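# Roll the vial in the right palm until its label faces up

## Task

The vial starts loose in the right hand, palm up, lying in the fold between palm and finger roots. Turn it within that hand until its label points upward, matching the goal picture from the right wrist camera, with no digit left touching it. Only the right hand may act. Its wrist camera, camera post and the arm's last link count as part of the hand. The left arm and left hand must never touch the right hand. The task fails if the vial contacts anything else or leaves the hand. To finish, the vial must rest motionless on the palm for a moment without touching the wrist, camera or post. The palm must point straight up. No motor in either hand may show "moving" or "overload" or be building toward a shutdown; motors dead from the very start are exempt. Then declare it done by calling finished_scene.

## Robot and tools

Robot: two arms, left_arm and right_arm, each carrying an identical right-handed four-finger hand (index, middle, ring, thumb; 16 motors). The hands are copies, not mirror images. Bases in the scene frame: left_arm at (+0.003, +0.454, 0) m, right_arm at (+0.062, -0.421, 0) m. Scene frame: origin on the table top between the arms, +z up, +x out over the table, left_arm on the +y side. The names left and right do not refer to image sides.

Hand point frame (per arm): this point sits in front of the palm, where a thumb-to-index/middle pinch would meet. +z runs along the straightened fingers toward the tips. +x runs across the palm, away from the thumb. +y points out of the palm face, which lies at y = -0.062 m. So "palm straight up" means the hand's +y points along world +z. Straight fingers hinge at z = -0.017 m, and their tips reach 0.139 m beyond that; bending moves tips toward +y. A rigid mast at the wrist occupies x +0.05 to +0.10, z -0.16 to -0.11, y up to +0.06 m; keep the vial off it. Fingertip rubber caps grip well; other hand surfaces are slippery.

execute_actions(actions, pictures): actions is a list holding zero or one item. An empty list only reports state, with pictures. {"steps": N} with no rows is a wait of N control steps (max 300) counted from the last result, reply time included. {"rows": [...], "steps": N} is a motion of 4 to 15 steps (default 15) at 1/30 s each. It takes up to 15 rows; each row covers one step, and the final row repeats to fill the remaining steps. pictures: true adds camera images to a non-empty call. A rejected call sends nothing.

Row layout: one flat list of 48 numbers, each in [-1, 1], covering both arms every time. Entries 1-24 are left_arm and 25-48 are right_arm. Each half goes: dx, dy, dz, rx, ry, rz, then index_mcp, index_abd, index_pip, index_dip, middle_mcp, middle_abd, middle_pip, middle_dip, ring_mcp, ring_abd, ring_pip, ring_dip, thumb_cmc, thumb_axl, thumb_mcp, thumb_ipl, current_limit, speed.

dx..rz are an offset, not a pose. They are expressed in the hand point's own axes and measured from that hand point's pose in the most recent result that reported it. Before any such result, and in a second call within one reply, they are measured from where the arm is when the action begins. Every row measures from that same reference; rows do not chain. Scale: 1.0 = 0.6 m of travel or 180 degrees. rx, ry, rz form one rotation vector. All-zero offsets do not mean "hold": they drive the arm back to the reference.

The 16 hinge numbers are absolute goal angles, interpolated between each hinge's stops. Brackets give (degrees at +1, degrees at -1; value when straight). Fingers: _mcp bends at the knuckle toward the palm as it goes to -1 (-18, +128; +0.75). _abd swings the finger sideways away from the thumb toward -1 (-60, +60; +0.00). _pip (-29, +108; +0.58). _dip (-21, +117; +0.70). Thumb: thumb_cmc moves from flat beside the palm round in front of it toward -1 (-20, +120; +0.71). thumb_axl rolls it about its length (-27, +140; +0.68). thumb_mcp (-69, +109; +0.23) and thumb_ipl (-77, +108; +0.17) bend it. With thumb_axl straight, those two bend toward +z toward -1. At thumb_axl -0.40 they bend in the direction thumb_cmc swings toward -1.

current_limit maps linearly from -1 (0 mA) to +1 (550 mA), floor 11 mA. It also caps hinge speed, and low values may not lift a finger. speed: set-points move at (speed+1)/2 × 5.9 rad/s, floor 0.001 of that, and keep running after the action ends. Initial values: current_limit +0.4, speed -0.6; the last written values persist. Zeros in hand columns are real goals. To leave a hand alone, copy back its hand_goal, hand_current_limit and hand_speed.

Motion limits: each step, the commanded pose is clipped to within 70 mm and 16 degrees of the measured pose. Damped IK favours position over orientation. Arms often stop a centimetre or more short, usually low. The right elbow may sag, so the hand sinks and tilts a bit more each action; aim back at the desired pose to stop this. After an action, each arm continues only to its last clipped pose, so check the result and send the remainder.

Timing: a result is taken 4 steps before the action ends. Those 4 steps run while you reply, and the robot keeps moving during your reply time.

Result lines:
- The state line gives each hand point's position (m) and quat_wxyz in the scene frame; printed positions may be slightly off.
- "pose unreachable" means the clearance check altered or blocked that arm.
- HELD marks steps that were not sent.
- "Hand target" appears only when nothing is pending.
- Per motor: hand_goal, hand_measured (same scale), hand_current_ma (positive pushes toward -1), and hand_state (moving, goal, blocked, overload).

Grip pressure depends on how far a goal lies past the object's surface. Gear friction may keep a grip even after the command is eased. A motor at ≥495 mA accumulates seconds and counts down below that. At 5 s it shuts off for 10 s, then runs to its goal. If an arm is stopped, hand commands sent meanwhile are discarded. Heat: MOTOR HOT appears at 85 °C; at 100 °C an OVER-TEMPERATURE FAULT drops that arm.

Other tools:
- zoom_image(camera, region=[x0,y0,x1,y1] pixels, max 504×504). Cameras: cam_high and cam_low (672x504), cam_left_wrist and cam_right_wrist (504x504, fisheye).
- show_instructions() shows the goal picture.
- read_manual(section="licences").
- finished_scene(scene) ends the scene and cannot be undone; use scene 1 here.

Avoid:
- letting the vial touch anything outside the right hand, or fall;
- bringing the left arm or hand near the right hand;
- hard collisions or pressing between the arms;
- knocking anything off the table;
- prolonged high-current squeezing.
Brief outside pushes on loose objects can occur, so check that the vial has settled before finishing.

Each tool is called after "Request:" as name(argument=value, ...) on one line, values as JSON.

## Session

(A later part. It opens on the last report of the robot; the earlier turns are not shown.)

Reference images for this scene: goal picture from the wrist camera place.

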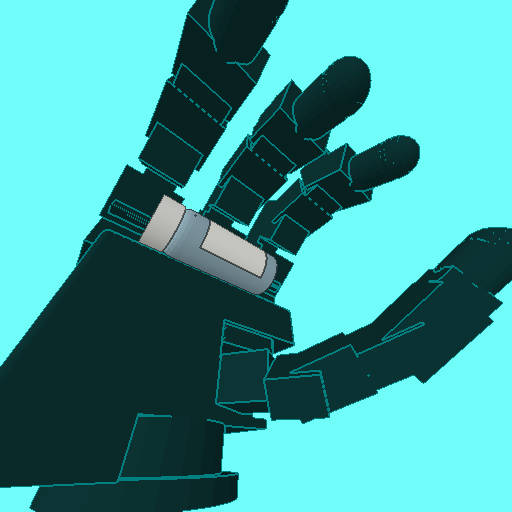

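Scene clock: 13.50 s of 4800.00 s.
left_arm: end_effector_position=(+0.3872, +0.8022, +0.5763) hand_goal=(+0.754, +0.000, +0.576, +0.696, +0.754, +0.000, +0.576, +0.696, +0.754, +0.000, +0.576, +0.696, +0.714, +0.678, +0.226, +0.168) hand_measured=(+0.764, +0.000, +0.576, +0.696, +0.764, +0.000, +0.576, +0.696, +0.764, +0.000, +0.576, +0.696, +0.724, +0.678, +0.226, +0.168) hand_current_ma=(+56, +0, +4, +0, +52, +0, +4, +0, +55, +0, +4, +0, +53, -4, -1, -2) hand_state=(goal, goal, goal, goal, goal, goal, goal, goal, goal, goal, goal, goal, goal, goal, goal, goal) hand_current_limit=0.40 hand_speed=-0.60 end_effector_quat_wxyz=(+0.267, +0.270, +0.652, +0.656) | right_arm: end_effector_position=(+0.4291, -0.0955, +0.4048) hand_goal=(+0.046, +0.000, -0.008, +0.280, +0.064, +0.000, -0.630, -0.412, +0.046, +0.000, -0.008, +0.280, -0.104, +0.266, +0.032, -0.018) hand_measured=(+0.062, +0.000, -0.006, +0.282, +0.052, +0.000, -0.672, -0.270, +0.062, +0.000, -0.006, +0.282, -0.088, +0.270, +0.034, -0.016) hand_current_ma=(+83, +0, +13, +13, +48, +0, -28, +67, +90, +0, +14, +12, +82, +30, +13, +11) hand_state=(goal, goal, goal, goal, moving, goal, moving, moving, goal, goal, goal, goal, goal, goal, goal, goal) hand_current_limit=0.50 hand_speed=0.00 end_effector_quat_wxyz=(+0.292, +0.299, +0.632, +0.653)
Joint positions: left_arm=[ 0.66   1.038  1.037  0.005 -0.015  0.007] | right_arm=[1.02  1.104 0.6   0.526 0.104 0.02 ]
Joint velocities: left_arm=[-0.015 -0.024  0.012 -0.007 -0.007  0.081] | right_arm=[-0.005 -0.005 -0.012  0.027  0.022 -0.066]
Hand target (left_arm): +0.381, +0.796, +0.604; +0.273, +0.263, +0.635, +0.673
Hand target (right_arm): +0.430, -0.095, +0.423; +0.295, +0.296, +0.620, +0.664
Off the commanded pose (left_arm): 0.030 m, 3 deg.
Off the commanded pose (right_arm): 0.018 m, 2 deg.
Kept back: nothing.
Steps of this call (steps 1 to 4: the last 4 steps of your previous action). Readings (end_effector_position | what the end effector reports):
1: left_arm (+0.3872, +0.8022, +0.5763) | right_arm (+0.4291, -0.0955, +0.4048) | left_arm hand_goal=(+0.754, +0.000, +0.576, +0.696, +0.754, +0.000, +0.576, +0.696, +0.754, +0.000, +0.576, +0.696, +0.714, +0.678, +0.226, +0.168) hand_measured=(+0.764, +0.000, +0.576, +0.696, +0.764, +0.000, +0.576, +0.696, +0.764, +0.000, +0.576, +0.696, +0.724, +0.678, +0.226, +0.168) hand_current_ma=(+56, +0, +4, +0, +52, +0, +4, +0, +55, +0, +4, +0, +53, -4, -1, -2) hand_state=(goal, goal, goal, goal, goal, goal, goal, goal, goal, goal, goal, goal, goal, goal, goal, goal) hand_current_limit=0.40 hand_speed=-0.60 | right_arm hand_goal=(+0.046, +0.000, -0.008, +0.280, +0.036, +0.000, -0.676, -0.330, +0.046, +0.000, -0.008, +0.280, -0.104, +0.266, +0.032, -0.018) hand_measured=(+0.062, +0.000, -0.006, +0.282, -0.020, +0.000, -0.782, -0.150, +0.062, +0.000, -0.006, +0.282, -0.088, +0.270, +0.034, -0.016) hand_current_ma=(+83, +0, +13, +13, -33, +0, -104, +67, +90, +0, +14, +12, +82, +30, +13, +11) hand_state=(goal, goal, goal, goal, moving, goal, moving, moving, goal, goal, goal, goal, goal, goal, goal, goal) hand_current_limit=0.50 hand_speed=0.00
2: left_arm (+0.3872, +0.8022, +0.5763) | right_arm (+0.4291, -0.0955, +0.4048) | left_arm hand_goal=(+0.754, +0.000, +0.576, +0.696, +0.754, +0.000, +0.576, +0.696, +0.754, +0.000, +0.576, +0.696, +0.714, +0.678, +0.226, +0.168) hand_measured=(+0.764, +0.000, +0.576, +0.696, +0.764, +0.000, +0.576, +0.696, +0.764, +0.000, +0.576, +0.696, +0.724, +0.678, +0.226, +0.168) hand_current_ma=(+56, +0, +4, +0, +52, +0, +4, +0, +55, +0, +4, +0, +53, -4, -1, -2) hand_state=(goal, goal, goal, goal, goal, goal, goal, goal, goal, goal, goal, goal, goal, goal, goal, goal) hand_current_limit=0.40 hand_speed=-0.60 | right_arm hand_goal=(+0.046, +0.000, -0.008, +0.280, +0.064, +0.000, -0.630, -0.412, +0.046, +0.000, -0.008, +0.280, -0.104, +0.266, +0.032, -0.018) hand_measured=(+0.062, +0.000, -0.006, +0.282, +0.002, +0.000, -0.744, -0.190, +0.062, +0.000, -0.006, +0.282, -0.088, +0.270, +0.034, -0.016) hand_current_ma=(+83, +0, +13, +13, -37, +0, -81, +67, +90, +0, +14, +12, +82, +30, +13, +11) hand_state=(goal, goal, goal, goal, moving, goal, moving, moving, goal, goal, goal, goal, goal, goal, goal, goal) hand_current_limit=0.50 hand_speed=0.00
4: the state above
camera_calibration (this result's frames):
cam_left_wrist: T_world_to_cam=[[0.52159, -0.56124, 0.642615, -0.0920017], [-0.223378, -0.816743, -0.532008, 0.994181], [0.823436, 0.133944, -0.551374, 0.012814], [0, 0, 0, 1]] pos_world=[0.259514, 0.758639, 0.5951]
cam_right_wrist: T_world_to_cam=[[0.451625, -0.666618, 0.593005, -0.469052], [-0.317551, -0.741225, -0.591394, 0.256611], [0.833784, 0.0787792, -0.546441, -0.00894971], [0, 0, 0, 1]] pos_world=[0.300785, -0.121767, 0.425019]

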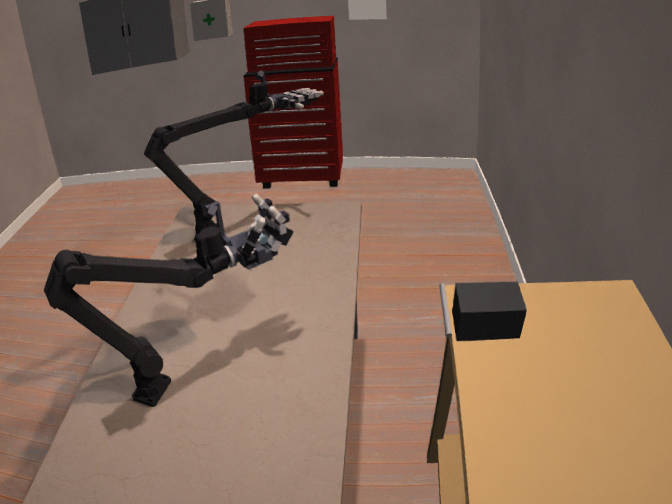

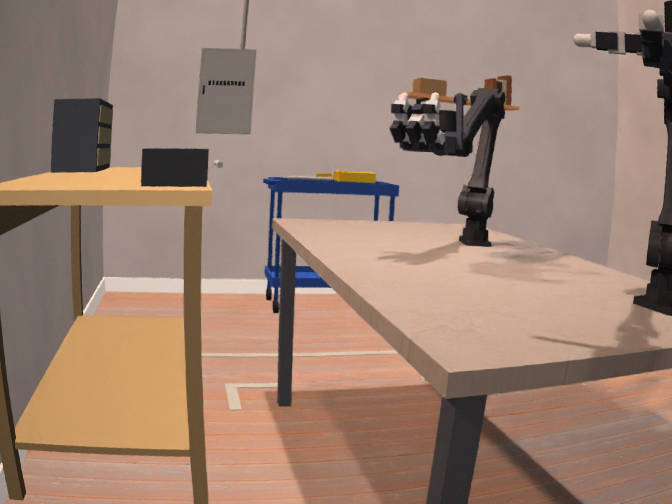

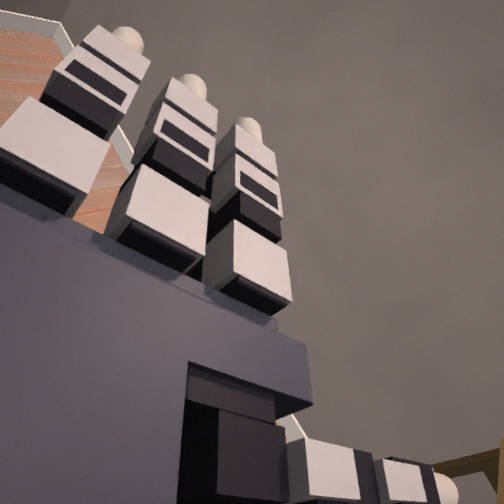

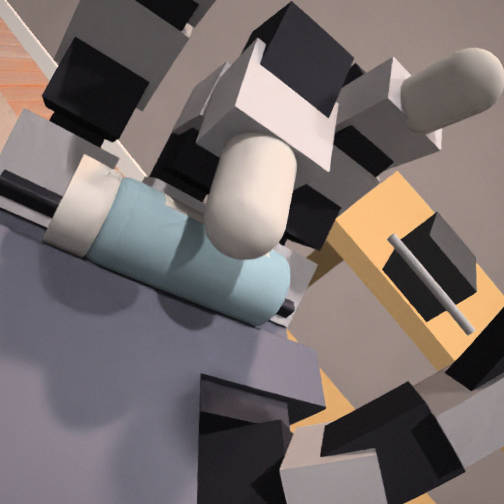

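Request:
execute_actions(actions=[{"rows": [[0,0.0478,-0.0121,-0.0166,0,0,0.754,0,0.576,0.696,0.754,0,0.576,0.696,0.754,0,0.576,0.696,0.714,0.678,0.226,0.168,0.4,-0.6,0.001,0.0303,0.0034,-0.0107,0,0.001,0.046,0,-0.008,0.28,0.058,0,-0.722,-0.412,0.046,0,-0.008,0.28,-0.104,0.266,0.032,-0.018,0.5,0],[0,0.0478,-0.0121,-0.0166,0,0,0.754,0,0.576,0.696,0.754,0,0.576,0.696,0.754,0,0.576,0.696,0.714,0.678,0.226,0.168,0.4,-0.6,0.001,0.0303,0.0034,-0.0107,0,0.001,0.046,0,-0.008,0.28,0.058,0,-0.722,-0.412,0.046,0,-0.008,0.28,-0.104,0.266,0.032,-0.018,0.5,0],[0,0.0478,-0.0121,-0.0166,0,0,0.754,0,0.576,0.696,0.754,0,0.576,0.696,0.754,0,0.576,0.696,0.714,0.678,0.226,0.168,0.4,-0.6,0.001,0.0303,0.0034,-0.0107,0,0.001,0.046,0,-0.008,0.28,0.056,0,-0.738,-0.39,0.046,0,-0.008,0.28,-0.104,0.266,0.032,-0.018,0.5,0],[0,0.0478,-0.0121,-0.0166,0,0,0.754,0,0.576,0.696,0.754,0,0.576,0.696,0.754,0,0.576,0.696,0.714,0.678,0.226,0.168,0.4,-0.6,0.001,0.0303,0.0034,-0.0107,0,0.001,0.046,0,-0.008,0.28,0.053,0,-0.754,-0.368,0.046,0,-0.008,0.28,-0.104,0.266,0.032,-0.018,0.5,0],[0,0.0478,-0.0121,-0.0166,0,0,0.754,0,0.576,0.696,0.754,0,0.576,0.696,0.754,0,0.576,0.696,0.714,0.678,0.226,0.168,0.4,-0.6,0.001,0.0303,0.0034,-0.0107,0,0.001,0.046,0,-0.008,0.28,0.045,0,-0.773,-0.34,0.046,0,-0.008,0.28,-0.104,0.266,0.032,-0.018,0.5,0],[0,0.0478,-0.0121,-0.0166,0,0,0.754,0,0.576,0.696,0.754,0,0.576,0.696,0.754,0,0.576,0.696,0.714,0.678,0.226,0.168,0.4,-0.6,0.001,0.0303,0.0034,-0.0107,0,0.001,0.046,0,-0.008,0.28,0.037,0,-0.793,-0.312,0.046,0,-0.008,0.28,-0.104,0.266,0.032,-0.018,0.5,0],[0,0.0478,-0.0121,-0.0166,0,0,0.754,0,0.576,0.696,0.754,0,0.576,0.696,0.754,0,0.576,0.696,0.714,0.678,0.226,0.168,0.4,-0.6,0.001,0.0303,0.0034,-0.0107,0,0.001,0.046,0,-0.008,0.28,0.029,0,-0.812,-0.284,0.046,0,-0.008,0.28,-0.104,0.266,0.032,-0.018,0.5,0],[0,0.0478,-0.0121,-0.0166,0,0,0.754,0,0.576,0.696,0.754,0,0.576,0.696,0.754,0,0.576,0.696,0.714,0.678,0.226,0.168,0.4,-0.6,0.001,0.0303,0.0034,-0.0107,0,0.001,0.046,0,-0.008,0.28,0.022,0,-0.832,-0.256,0.046,0,-0.008,0.28,-0.104,0.266,0.032,-0.018,0.5,0],[0,0.0478,-0.0121,-0.0166,0,0,0.754,0,0.576,0.696,0.754,0,0.576,0.696,0.754,0,0.576,0.696,0.714,0.678,0.226,0.168,0.4,-0.6,0.001,0.0303,0.0034,-0.0107,0,0.001,0.046,0,-0.008,0.28,0.014,0,-0.851,-0.228,0.046,0,-0.008,0.28,-0.104,0.266,0.032,-0.018,0.5,0],[0,0.0478,-0.0121,-0.0166,0,0,0.754,0,0.576,0.696,0.754,0,0.576,0.696,0.754,0,0.576,0.696,0.714,0.678,0.226,0.168,0.4,-0.6,0.001,0.0303,0.0034,-0.0107,0,0.001,0.046,0,-0.008,0.28,0.006,0,-0.871,-0.2,0.046,0,-0.008,0.28,-0.104,0.266,0.032,-0.018,0.5,0],[0,0.0478,-0.0121,-0.0166,0,0,0.754,0,0.576,0.696,0.754,0,0.576,0.696,0.754,0,0.576,0.696,0.714,0.678,0.226,0.168,0.4,-0.6,0.001,0.0303,0.0034,-0.0107,0,0.001,0.046,0,-0.008,0.28,-0.002,0,-0.89,-0.172,0.046,0,-0.008,0.28,-0.104,0.266,0.032,-0.018,0.5,0],[0,0.0478,-0.0121,-0.0166,0,0,0.754,0,0.576,0.696,0.754,0,0.576,0.696,0.754,0,0.576,0.696,0.714,0.678,0.226,0.168,0.4,-0.6,0.001,0.0303,0.0034,-0.0107,0,0.001,0.046,0,-0.008,0.28,-0.015,0,-0.904,-0.145,0.046,0,-0.008,0.28,-0.104,0.266,0.032,-0.018,0.5,0]], "steps": 12}])

Request:
execute_actions(actions=[{"steps": 9}], pictures=true)

Request:
zoom_image(camera="cam_right_wrist", region=[30, 130, 330, 350])

Scene clock: 15.40 s of 4800.00 s.
left_arm: end_effector_position=(+0.3872, +0.8022, +0.5763) hand_goal=(+0.754, +0.000, +0.576, +0.696, +0.754, +0.000, +0.576, +0.696, +0.754, +0.000, +0.576, +0.696, +0.714, +0.678, +0.226, +0.168) hand_measured=(+0.764, +0.000, +0.576, +0.696, +0.764, +0.000, +0.576, +0.696, +0.764, +0.000, +0.576, +0.696, +0.724, +0.678, +0.226, +0.168) hand_current_ma=(+56, +0, +4, +0, +52, +0, +4, +0, +55, +0, +4, +0, +53, -4, -1, -2) hand_state=(goal, goal, goal, goal, goal, goal, goal, goal, goal, goal, goal, goal, goal, goal, goal, goal) hand_current_limit=0.40 hand_speed=-0.60 end_effector_quat_wxyz=(+0.267, +0.270, +0.652, +0.656) | right_arm: end_effector_position=(+0.4291, -0.0955, +0.4048) hand_goal=(+0.046, +0.000, -0.008, +0.280, +0.022, +0.000, -0.832, -0.256, +0.046, +0.000, -0.008, +0.280, -0.104, +0.266, +0.032, -0.018) hand_measured=(+0.062, +0.000, -0.006, +0.282, +0.064, +0.000, -0.760, -0.324, +0.062, +0.000, -0.006, +0.282, -0.088, +0.270, +0.034, -0.016) hand_current_ma=(+83, +0, +13, +13, +151, +0, +143, -33, +90, +0, +14, +12, +82, +30, +13, +11) hand_state=(goal, goal, goal, goal, moving, goal, moving, moving, goal, goal, goal, goal, goal, goal, goal, goal) hand_current_limit=0.50 hand_speed=0.00 end_effector_quat_wxyz=(+0.292, +0.299, +0.632, +0.653)
Joint positions: left_arm=[ 0.66   1.038  1.037  0.005 -0.015  0.007] | right_arm=[1.02  1.104 0.6   0.526 0.104 0.02 ]
Joint velocities: left_arm=[ 0.015 -0.005 -0.022 -0.007 -0.007 -0.037] | right_arm=[-0.005  0.005  0.007  0.007  0.037 -0.007]
Steps of this call (steps 1 to 49: nothing new was sent; steps 50 to 57: the first 8 steps of this action). Readings (end_effector_position | what the end effector reports):
50: left_arm (+0.3872, +0.8022, +0.5763) | right_arm (+0.4291, -0.0955, +0.4048) | left_arm hand_goal=(+0.754, +0.000, +0.576, +0.696, +0.754, +0.000, +0.576, +0.696, +0.754, +0.000, +0.576, +0.696, +0.714, +0.678, +0.226, +0.168) hand_measured=(+0.764, +0.000, +0.576, +0.696, +0.764, +0.000, +0.576, +0.696, +0.764, +0.000, +0.576, +0.696, +0.724, +0.678, +0.226, +0.168) hand_current_ma=(+56, +0, +4, +0, +52, +0, +4, +0, +55, +0, +4, +0, +53, -4, -1, -2) hand_state=(goal, goal, goal, goal, goal, goal, goal, goal, goal, goal, goal, goal, goal, goal, goal, goal) hand_current_limit=0.40 hand_speed=-0.60 | right_arm hand_goal=(+0.046, +0.000, -0.008, +0.280, +0.058, +0.000, -0.722, -0.412, +0.046, +0.000, -0.008, +0.280, -0.104, +0.266, +0.032, -0.018) hand_measured=(+0.062, +0.000, -0.006, +0.282, +0.066, +0.000, -0.638, -0.410, +0.062, +0.000, -0.006, +0.282, -0.088, +0.270, +0.034, -0.016) hand_current_ma=(+83, +0, +13, +13, +11, +0, -36, +12, +90, +0, +14, +12, +82, +30, +13, +11) hand_state=(goal, goal, goal, goal, moving, goal, moving, goal, goal, goal, goal, goal, goal, goal, goal, goal) hand_current_limit=0.50 hand_speed=0.00
51: left_arm (+0.3872, +0.8022, +0.5763) | right_arm (+0.4291, -0.0955, +0.4048) | left_arm hand_goal=(+0.754, +0.000, +0.576, +0.696, +0.754, +0.000, +0.576, +0.696, +0.754, +0.000, +0.576, +0.696, +0.714, +0.678, +0.226, +0.168) hand_measured=(+0.764, +0.000, +0.576, +0.696, +0.764, +0.000, +0.576, +0.696, +0.764, +0.000, +0.576, +0.696, +0.724, +0.678, +0.226, +0.168) hand_current_ma=(+56, +0, +4, +0, +52, +0, +4, +0, +55, +0, +4, +0, +53, -4, -1, -2) hand_state=(goal, goal, goal, goal, goal, goal, goal, goal, goal, goal, goal, goal, goal, goal, goal, goal) hand_current_limit=0.40 hand_speed=-0.60 | right_arm hand_goal=(+0.046, +0.000, -0.008, +0.280, +0.058, +0.000, -0.722, -0.412, +0.046, +0.000, -0.008, +0.280, -0.104, +0.266, +0.032, -0.018) hand_measured=(+0.062, +0.000, -0.006, +0.282, +0.066, +0.000, -0.642, -0.410, +0.062, +0.000, -0.006, +0.282, -0.088, +0.270, +0.034, -0.016) hand_current_ma=(+83, +0, +13, +13, +46, +0, +186, +12, +90, +0, +14, +12, +82, +30, +13, +11) hand_state=(goal, goal, goal, goal, moving, goal, moving, goal, goal, goal, goal, goal, goal, goal, goal, goal) hand_current_limit=0.50 hand_speed=0.00
53: left_arm (+0.3872, +0.8022, +0.5763) | right_arm (+0.4291, -0.0955, +0.4048) | left_arm hand_goal=(+0.754, +0.000, +0.576, +0.696, +0.754, +0.000, +0.576, +0.696, +0.754, +0.000, +0.576, +0.696, +0.714, +0.678, +0.226, +0.168) hand_measured=(+0.764, +0.000, +0.576, +0.696, +0.764, +0.000, +0.576, +0.696, +0.764, +0.000, +0.576, +0.696, +0.724, +0.678, +0.226, +0.168) hand_current_ma=(+56, +0, +4, +0, +52, +0, +4, +0, +55, +0, +4, +0, +53, -4, -1, -2) hand_state=(goal, goal, goal, goal, goal, goal, goal, goal, goal, goal, goal, goal, goal, goal, goal, goal) hand_current_limit=0.40 hand_speed=-0.60 | right_arm hand_goal=(+0.046, +0.000, -0.008, +0.280, +0.054, +0.000, -0.754, -0.368, +0.046, +0.000, -0.008, +0.280, -0.104, +0.266, +0.032, -0.018) hand_measured=(+0.062, +0.000, -0.006, +0.282, +0.066, +0.000, -0.704, -0.406, +0.062, +0.000, -0.006, +0.282, -0.088, +0.270, +0.034, -0.016) hand_current_ma=(+83, +0, +13, +13, +58, +0, +187, -16, +90, +0, +14, +12, +82, +30, +13, +11) hand_state=(goal, goal, goal, goal, moving, goal, moving, moving, goal, goal, goal, goal, goal, goal, goal, goal) hand_current_limit=0.50 hand_speed=0.00
57: the state above

Scene clock: 15.70 s of 4800.00 s.
left_arm: end_effector_position=(+0.3872, +0.8022, +0.5763) hand_goal=(+0.754, +0.000, +0.576, +0.696, +0.754, +0.000, +0.576, +0.696, +0.754, +0.000, +0.576, +0.696, +0.714, +0.678, +0.226, +0.168) hand_measured=(+0.764, +0.000, +0.576, +0.696, +0.764, +0.000, +0.576, +0.696, +0.764, +0.000, +0.576, +0.696, +0.724, +0.678, +0.226, +0.168) hand_current_ma=(+56, +0, +4, +0, +52, +0, +4, +0, +55, +0, +4, +0, +53, -4, -1, -2) hand_state=(goal, goal, goal, goal, goal, goal, goal, goal, goal, goal, goal, goal, goal, goal, goal, goal) hand_current_limit=0.40 hand_speed=-0.60 end_effector_quat_wxyz=(+0.267, +0.270, +0.652, +0.656) | right_arm: end_effector_position=(+0.4291, -0.0955, +0.4048) hand_goal=(+0.046, +0.000, -0.008, +0.280, -0.014, +0.000, -0.904, -0.144, +0.046, +0.000, -0.008, +0.280, -0.104, +0.266, +0.032, -0.018) hand_measured=(+0.062, +0.000, -0.006, +0.282, +0.008, +0.000, -0.882, -0.144, +0.062, +0.000, -0.006, +0.282, -0.088, +0.270, +0.034, -0.016) hand_current_ma=(+83, +0, +13, +13, +122, +0, +110, +5, +90, +0, +14, +12, +82, +30, +13, +11) hand_state=(goal, goal, goal, goal, blocked, goal, blocked, moving, goal, goal, goal, goal, goal, goal, goal, goal) hand_current_limit=0.50 hand_speed=0.00 end_effector_quat_wxyz=(+0.292, +0.299, +0.632, +0.653)
Joint positions: left_arm=[ 0.66   1.038  1.037  0.005 -0.015  0.007] | right_arm=[1.02  1.104 0.6   0.526 0.104 0.02 ]
Joint velocities: left_arm=[-0.024 -0.015 -0.017  0.002 -0.066 -0.022] | right_arm=[-0.005 -0.005  0.002 -0.012 -0.051 -0.066]
Hand target (left_arm): +0.381, +0.796, +0.604; +0.273, +0.263, +0.635, +0.673
Hand target (right_arm): +0.430, -0.095, +0.423; +0.295, +0.296, +0.620, +0.664
Off the commanded pose (left_arm): 0.030 m, 3 deg.
Off the commanded pose (right_arm): 0.018 m, 2 deg.
Kept back: nothing.
Steps of this call (steps 1 to 4: the last 4 steps of your previous action; steps 5 to 9: nothing new was sent). Readings (end_effector_position | what the end effector reports):
1: left_arm (+0.3872, +0.8022, +0.5763) | right_arm (+0.4291, -0.0955, +0.4048) | left_arm hand_goal=(+0.754, +0.000, +0.576, +0.696, +0.754, +0.000, +0.576, +0.696, +0.754, +0.000, +0.576, +0.696, +0.714, +0.678, +0.226, +0.168) hand_measured=(+0.764, +0.000, +0.576, +0.696, +0.764, +0.000, +0.576, +0.696, +0.764, +0.000, +0.576, +0.696, +0.724, +0.678, +0.226, +0.168) hand_current_ma=(+56, +0, +4, +0, +52, +0, +4, +0, +55, +0, +4, +0, +53, -4, -1, -2) hand_state=(goal, goal, goal, goal, goal, goal, goal, goal, goal, goal, goal, goal, goal, goal, goal, goal) hand_current_limit=0.40 hand_speed=-0.60 | right_arm hand_goal=(+0.046, +0.000, -0.008, +0.280, +0.014, +0.000, -0.850, -0.228, +0.046, +0.000, -0.008, +0.280, -0.104, +0.266, +0.032, -0.018) hand_measured=(+0.062, +0.000, -0.006, +0.282, +0.058, +0.000, -0.780, -0.296, +0.062, +0.000, -0.006, +0.282, -0.088, +0.270, +0.034, -0.016) hand_current_ma=(+83, +0, +13, +13, +147, +0, +142, -31, +90, +0, +14, +12, +82, +30, +13, +11) hand_state=(goal, goal, goal, goal, moving, goal, moving, moving, goal, goal, goal, goal, goal, goal, goal, goal) hand_current_limit=0.50 hand_speed=0.00
2: left_arm (+0.3872, +0.8022, +0.5763) | right_arm (+0.4291, -0.0955, +0.4048) | left_arm hand_goal=(+0.754, +0.000, +0.576, +0.696, +0.754, +0.000, +0.576, +0.696, +0.754, +0.000, +0.576, +0.696, +0.714, +0.678, +0.226, +0.168) hand_measured=(+0.764, +0.000, +0.576, +0.696, +0.764, +0.000, +0.576, +0.696, +0.764, +0.000, +0.576, +0.696, +0.724, +0.678, +0.226, +0.168) hand_current_ma=(+56, +0, +4, +0, +52, +0, +4, +0, +55, +0, +4, +0, +53, -4, -1, -2) hand_state=(goal, goal, goal, goal, goal, goal, goal, goal, goal, goal, goal, goal, goal, goal, goal, goal) hand_current_limit=0.40 hand_speed=-0.60 | right_arm hand_goal=(+0.046, +0.000, -0.008, +0.280, +0.006, +0.000, -0.870, -0.200, +0.046, +0.000, -0.008, +0.280, -0.104, +0.266, +0.032, -0.018) hand_measured=(+0.062, +0.000, -0.006, +0.282, +0.050, +0.000, -0.800, -0.268, +0.062, +0.000, -0.006, +0.282, -0.088, +0.270, +0.034, -0.016) hand_current_ma=(+83, +0, +13, +13, +140, +0, +133, -31, +90, +0, +14, +12, +82, +30, +13, +11) hand_state=(goal, goal, goal, goal, moving, goal, moving, moving, goal, goal, goal, goal, goal, goal, goal, goal) hand_current_limit=0.50 hand_speed=0.00
4: left_arm (+0.3872, +0.8022, +0.5763) | right_arm (+0.4291, -0.0955, +0.4048) | left_arm hand_goal=(+0.754, +0.000, +0.576, +0.696, +0.754, +0.000, +0.576, +0.696, +0.754, +0.000, +0.576, +0.696, +0.714, +0.678, +0.226, +0.168) hand_measured=(+0.764, +0.000, +0.576, +0.696, +0.764, +0.000, +0.576, +0.696, +0.764, +0.000, +0.576, +0.696, +0.724, +0.678, +0.226, +0.168) hand_current_ma=(+56, +0, +4, +0, +52, +0, +4, +0, +55, +0, +4, +0, +53, -4, -1, -2) hand_state=(goal, goal, goal, goal, goal, goal, goal, goal, goal, goal, goal, goal, goal, goal, goal, goal) hand_current_limit=0.40 hand_speed=-0.60 | right_arm hand_goal=(+0.046, +0.000, -0.008, +0.280, -0.014, +0.000, -0.904, -0.144, +0.046, +0.000, -0.008, +0.280, -0.104, +0.266, +0.032, -0.018) hand_measured=(+0.062, +0.000, -0.006, +0.282, +0.032, +0.000, -0.840, -0.212, +0.062, +0.000, -0.006, +0.282, -0.088, +0.270, +0.034, -0.016) hand_current_ma=(+83, +0, +13, +13, +134, +0, +146, -29, +90, +0, +14, +12, +82, +30, +13, +11) hand_state=(goal, goal, goal, goal, moving, goal, moving, moving, goal, goal, goal, goal, goal, goal, goal, goal) hand_current_limit=0.50 hand_speed=0.00
8: left_arm (+0.3872, +0.8022, +0.5763) | right_arm (+0.4291, -0.0955, +0.4048) | left_arm hand_goal=(+0.754, +0.000, +0.576, +0.696, +0.754, +0.000, +0.576, +0.696, +0.754, +0.000, +0.576, +0.696, +0.714, +0.678, +0.226, +0.168) hand_measured=(+0.764, +0.000, +0.576, +0.696, +0.764, +0.000, +0.576, +0.696, +0.764, +0.000, +0.576, +0.696, +0.724, +0.678, +0.226, +0.168) hand_current_ma=(+56, +0, +4, +0, +52, +0, +4, +0, +55, +0, +4, +0, +53, -4, -1, -2) hand_state=(goal, goal, goal, goal, goal, goal, goal, goal, goal, goal, goal, goal, goal, goal, goal, goal) hand_current_limit=0.40 hand_speed=-0.60 | right_arm hand_goal=(+0.046, +0.000, -0.008, +0.280, -0.014, +0.000, -0.904, -0.144, +0.046, +0.000, -0.008, +0.280, -0.104, +0.266, +0.032, -0.018) hand_measured=(+0.062, +0.000, -0.006, +0.282, +0.008, +0.000, -0.882, -0.144, +0.062, +0.000, -0.006, +0.282, -0.088, +0.270, +0.034, -0.016) hand_current_ma=(+83, +0, +13, +13, +120, +0, +109, +8, +90, +0, +14, +12, +82, +30, +13, +11) hand_state=(goal, goal, goal, goal, moving, goal, moving, moving, goal, goal, goal, goal, goal, goal, goal, goal) hand_current_limit=0.50 hand_speed=0.00
9: the state above
camera_calibration (this result's frames):
cam_left_wrist: T_world_to_cam=[[0.52159, -0.56124, 0.642615, -0.0920017], [-0.223378, -0.816743, -0.532008, 0.994181], [0.823436, 0.133944, -0.551374, 0.012814], [0, 0, 0, 1]] pos_world=[0.259514, 0.758639, 0.5951]
cam_right_wrist: T_world_to_cam=[[0.451625, -0.666618, 0.593005, -0.469052], [-0.317551, -0.741225, -0.591394, 0.256611], [0.833784, 0.0787792, -0.546441, -0.00894971], [0, 0, 0, 1]] pos_world=[0.300785, -0.121767, 0.425019]

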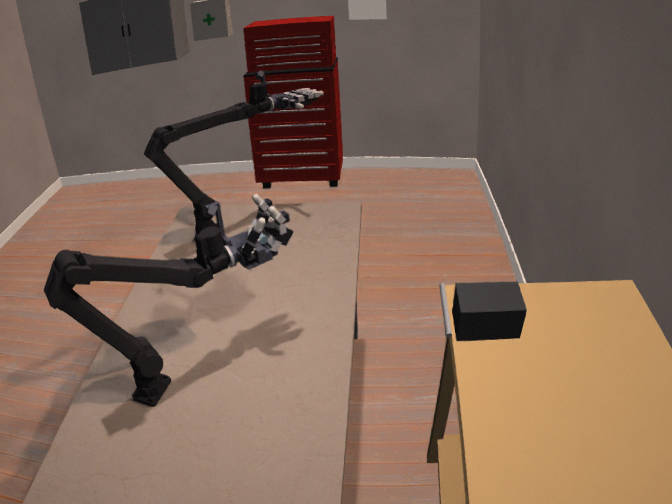

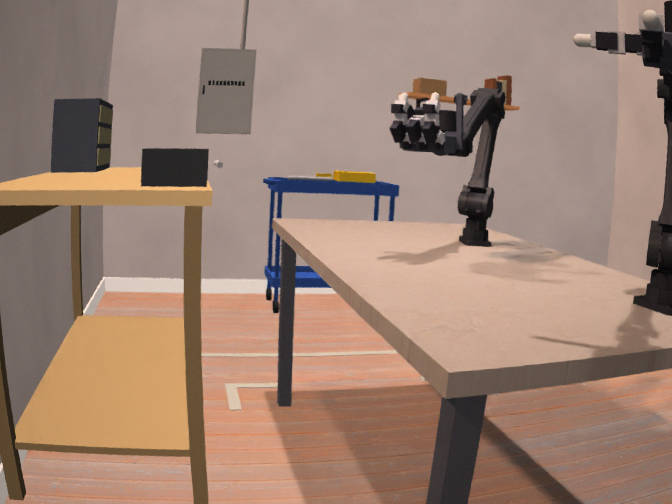

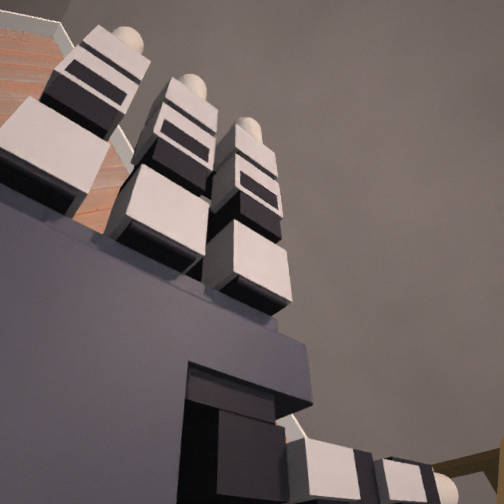

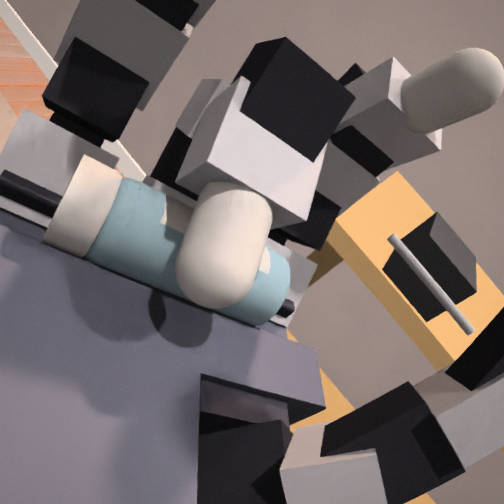

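Region (30, 130, 330, 350) of cam_right_wrist's 504x504 image, scaled by 1.680, with more detail than that image has; it fills the top 370 rows of this view, and the rest is white.

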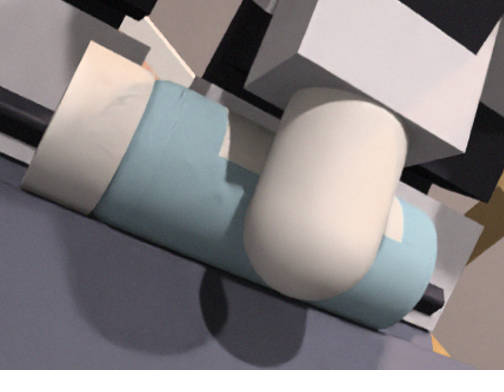

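Request:
execute_actions(actions=[])

Request:
zoom_image(camera="cam_right_wrist", region=[30, 130, 330, 350])

Scene clock: 16.37 s of 4800.00 s.
left_arm: end_effector_position=(+0.3872, +0.8022, +0.5763) hand_goal=(+0.754, +0.000, +0.576, +0.696, +0.754, +0.000, +0.576, +0.696, +0.754, +0.000, +0.576, +0.696, +0.714, +0.678, +0.226, +0.168) hand_measured=(+0.764, +0.000, +0.576, +0.696, +0.764, +0.000, +0.576, +0.696, +0.764, +0.000, +0.576, +0.696, +0.724, +0.678, +0.226, +0.168) hand_current_ma=(+56, +0, +4, +0, +52, +0, +4, +0, +55, +0, +4, +0, +53, -4, -1, -2) hand_state=(goal, goal, goal, goal, goal, goal, goal, goal, goal, goal, goal, goal, goal, goal, goal, goal) hand_current_limit=0.40 hand_speed=-0.60 end_effector_quat_wxyz=(+0.267, +0.270, +0.652, +0.656) | right_arm: end_effector_position=(+0.4291, -0.0955, +0.4048) hand_goal=(+0.046, +0.000, -0.008, +0.280, -0.014, +0.000, -0.904, -0.144, +0.046, +0.000, -0.008, +0.280, -0.104, +0.266, +0.032, -0.018) hand_measured=(+0.062, +0.000, -0.006, +0.282, +0.008, +0.000, -0.882, -0.144, +0.062, +0.000, -0.006, +0.282, -0.088, +0.270, +0.034, -0.016) hand_current_ma=(+83, +0, +13, +13, +122, +0, +111, +4, +90, +0, +14, +12, +82, +30, +13, +11) hand_state=(goal, goal, goal, goal, blocked, goal, blocked, goal, goal, goal, goal, goal, goal, goal, goal, goal) hand_current_limit=0.50 hand_speed=0.00 end_effector_quat_wxyz=(+0.292, +0.299, +0.632, +0.653)
Joint positions: left_arm=[ 0.66   1.038  1.037  0.005 -0.015  0.007] | right_arm=[1.02  1.104 0.6   0.526 0.104 0.02 ]
Joint velocities: left_arm=[-0.005  0.005  0.017 -0.012  0.022 -0.066] | right_arm=[-0.005 -0.005 -0.002 -0.017 -0.081 -0.022]
Hand target (left_arm): +0.381, +0.796, +0.604; +0.273, +0.263, +0.635, +0.673
Hand target (right_arm): +0.430, -0.095, +0.423; +0.295, +0.296, +0.620, +0.664
Off the commanded pose (left_arm): 0.030 m, 3 deg.
Off the commanded pose (right_arm): 0.018 m, 2 deg.
Kept back: nothing.
Steps of this call (steps 1 to 20: nothing new was sent). Readings (end_effector_position | what the end effector reports):
1: left_arm (+0.3872, +0.8022, +0.5763) | right_arm (+0.4291, -0.0955, +0.4048) | left_arm hand_goal=(+0.754, +0.000, +0.576, +0.696, +0.754, +0.000, +0.576, +0.696, +0.754, +0.000, +0.576, +0.696, +0.714, +0.678, +0.226, +0.168) hand_measured=(+0.764, +0.000, +0.576, +0.696, +0.764, +0.000, +0.576, +0.696, +0.764, +0.000, +0.576, +0.696, +0.724, +0.678, +0.226, +0.168) hand_current_ma=(+56, +0, +4, +0, +52, +0, +4, +0, +55, +0, +4, +0, +53, -4, -1, -2) hand_state=(goal, goal, goal, goal, goal, goal, goal, goal, goal, goal, goal, goal, goal, goal, goal, goal) hand_current_limit=0.40 hand_speed=-0.60 | right_arm hand_goal=(+0.046, +0.000, -0.008, +0.280, -0.014, +0.000, -0.904, -0.144, +0.046, +0.000, -0.008, +0.280, -0.104, +0.266, +0.032, -0.018) hand_measured=(+0.062, +0.000, -0.006, +0.282, +0.008, +0.000, -0.882, -0.144, +0.062, +0.000, -0.006, +0.282, -0.088, +0.270, +0.034, -0.016) hand_current_ma=(+83, +0, +13, +13, +122, +0, +111, +4, +90, +0, +14, +12, +82, +30, +13, +11) hand_state=(goal, goal, goal, goal, blocked, goal, blocked, goal, goal, goal, goal, goal, goal, goal, goal, goal) hand_current_limit=0.50 hand_speed=0.00
2: left_arm (+0.3872, +0.8022, +0.5763) | right_arm (+0.4291, -0.0955, +0.4048) | left_arm hand_goal=(+0.754, +0.000, +0.576, +0.696, +0.754, +0.000, +0.576, +0.696, +0.754, +0.000, +0.576, +0.696, +0.714, +0.678, +0.226, +0.168) hand_measured=(+0.764, +0.000, +0.576, +0.696, +0.764, +0.000, +0.576, +0.696, +0.764, +0.000, +0.576, +0.696, +0.724, +0.678, +0.226, +0.168) hand_current_ma=(+56, +0, +4, +0, +52, +0, +4, +0, +55, +0, +4, +0, +53, -4, -1, -2) hand_state=(goal, goal, goal, goal, goal, goal, goal, goal, goal, goal, goal, goal, goal, goal, goal, goal) hand_current_limit=0.40 hand_speed=-0.60 | right_arm hand_goal=(+0.046, +0.000, -0.008, +0.280, -0.014, +0.000, -0.904, -0.144, +0.046, +0.000, -0.008, +0.280, -0.104, +0.266, +0.032, -0.018) hand_measured=(+0.062, +0.000, -0.006, +0.282, +0.008, +0.000, -0.882, -0.144, +0.062, +0.000, -0.006, +0.282, -0.088, +0.270, +0.034, -0.016) hand_current_ma=(+83, +0, +13, +13, +122, +0, +111, +4, +90, +0, +14, +12, +82, +30, +13, +11) hand_state=(goal, goal, goal, goal, blocked, goal, blocked, goal, goal, goal, goal, goal, goal, goal, goal, goal) hand_current_limit=0.50 hand_speed=0.00
4: left_arm (+0.3872, +0.8022, +0.5763) | right_arm (+0.4291, -0.0955, +0.4048) | left_arm hand_goal=(+0.754, +0.000, +0.576, +0.696, +0.754, +0.000, +0.576, +0.696, +0.754, +0.000, +0.576, +0.696, +0.714, +0.678, +0.226, +0.168) hand_measured=(+0.764, +0.000, +0.576, +0.696, +0.764, +0.000, +0.576, +0.696, +0.764, +0.000, +0.576, +0.696, +0.724, +0.678, +0.226, +0.168) hand_current_ma=(+56, +0, +4, +0, +52, +0, +4, +0, +55, +0, +4, +0, +53, -4, -1, -2) hand_state=(goal, goal, goal, goal, goal, goal, goal, goal, goal, goal, goal, goal, goal, goal, goal, goal) hand_current_limit=0.40 hand_speed=-0.60 | right_arm hand_goal=(+0.046, +0.000, -0.008, +0.280, -0.014, +0.000, -0.904, -0.144, +0.046, +0.000, -0.008, +0.280, -0.104, +0.266, +0.032, -0.018) hand_measured=(+0.062, +0.000, -0.006, +0.282, +0.008, +0.000, -0.882, -0.144, +0.062, +0.000, -0.006, +0.282, -0.088, +0.270, +0.034, -0.016) hand_current_ma=(+83, +0, +13, +13, +122, +0, +111, +4, +90, +0, +14, +12, +82, +30, +13, +11) hand_state=(goal, goal, goal, goal, blocked, goal, blocked, goal, goal, goal, goal, goal, goal, goal, goal, goal) hand_current_limit=0.50 hand_speed=0.00
8: left_arm (+0.3872, +0.8022, +0.5763) | right_arm (+0.4291, -0.0955, +0.4048) | left_arm hand_goal=(+0.754, +0.000, +0.576, +0.696, +0.754, +0.000, +0.576, +0.696, +0.754, +0.000, +0.576, +0.696, +0.714, +0.678, +0.226, +0.168) hand_measured=(+0.764, +0.000, +0.576, +0.696, +0.764, +0.000, +0.576, +0.696, +0.764, +0.000, +0.576, +0.696, +0.724, +0.678, +0.226, +0.168) hand_current_ma=(+56, +0, +4, +0, +52, +0, +4, +0, +55, +0, +4, +0, +53, -4, -1, -2) hand_state=(goal, goal, goal, goal, goal, goal, goal, goal, goal, goal, goal, goal, goal, goal, goal, goal) hand_current_limit=0.40 hand_speed=-0.60 | right_arm hand_goal=(+0.046, +0.000, -0.008, +0.280, -0.014, +0.000, -0.904, -0.144, +0.046, +0.000, -0.008, +0.280, -0.104, +0.266, +0.032, -0.018) hand_measured=(+0.062, +0.000, -0.006, +0.282, +0.008, +0.000, -0.882, -0.144, +0.062, +0.000, -0.006, +0.282, -0.088, +0.270, +0.034, -0.016) hand_current_ma=(+83, +0, +13, +13, +122, +0, +111, +4, +90, +0, +14, +12, +82, +30, +13, +11) hand_state=(goal, goal, goal, goal, blocked, goal, blocked, goal, goal, goal, goal, goal, goal, goal, goal, goal) hand_current_limit=0.50 hand_speed=0.00
20: the state above
camera_calibration (this result's frames):
cam_left_wrist: T_world_to_cam=[[0.52159, -0.56124, 0.642615, -0.0920017], [-0.223378, -0.816743, -0.532008, 0.994181], [0.823436, 0.133944, -0.551374, 0.012814], [0, 0, 0, 1]] pos_world=[0.259514, 0.758639, 0.5951]
cam_right_wrist: T_world_to_cam=[[0.451625, -0.666618, 0.593005, -0.469052], [-0.317551, -0.741225, -0.591394, 0.256611], [0.833784, 0.0787792, -0.546441, -0.00894971], [0, 0, 0, 1]] pos_world=[0.300785, -0.121767, 0.425019]

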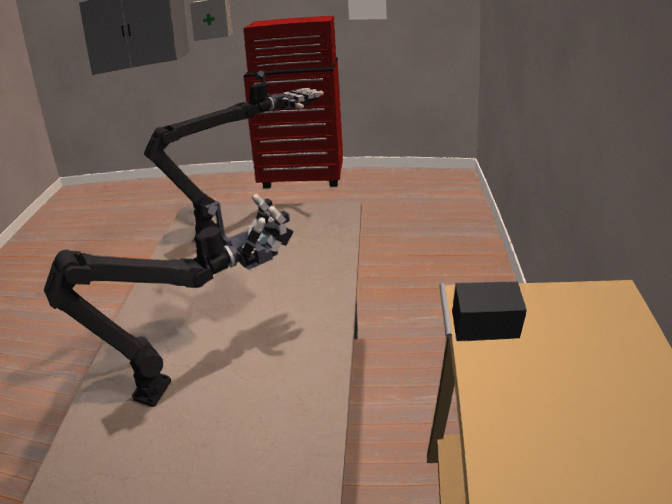

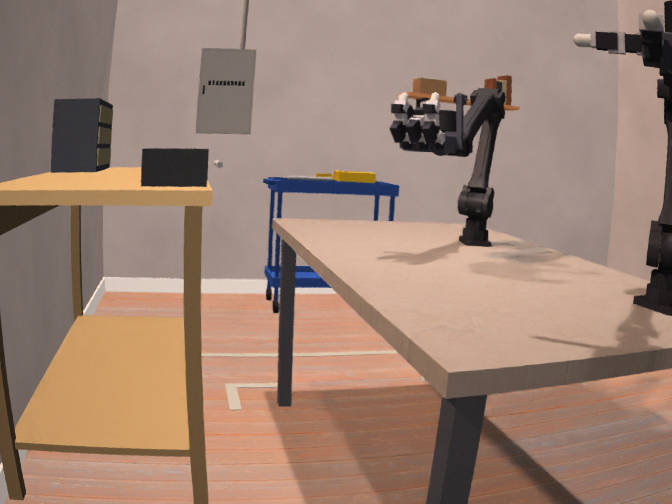

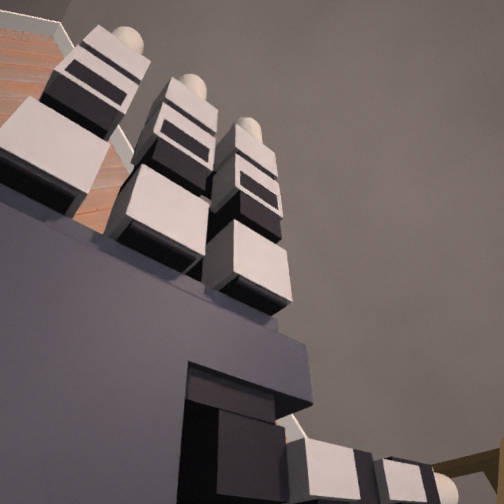

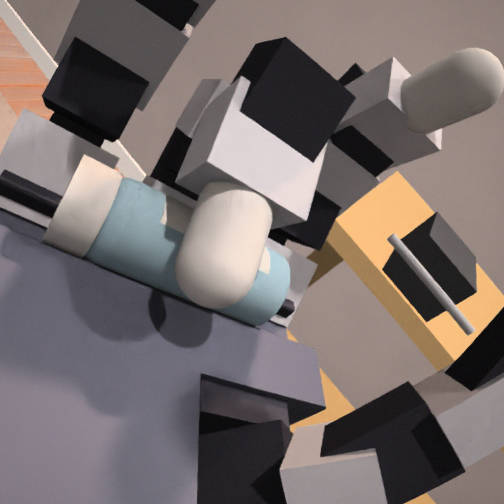

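Region (30, 130, 330, 350) of cam_right_wrist's 504x504 image, scaled by 1.680, with more detail than that image has; it fills the top 370 rows of this view, and the rest is white.

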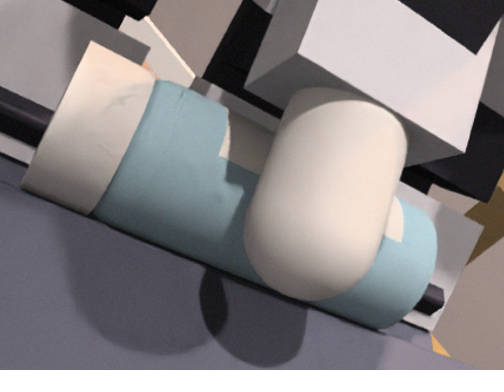

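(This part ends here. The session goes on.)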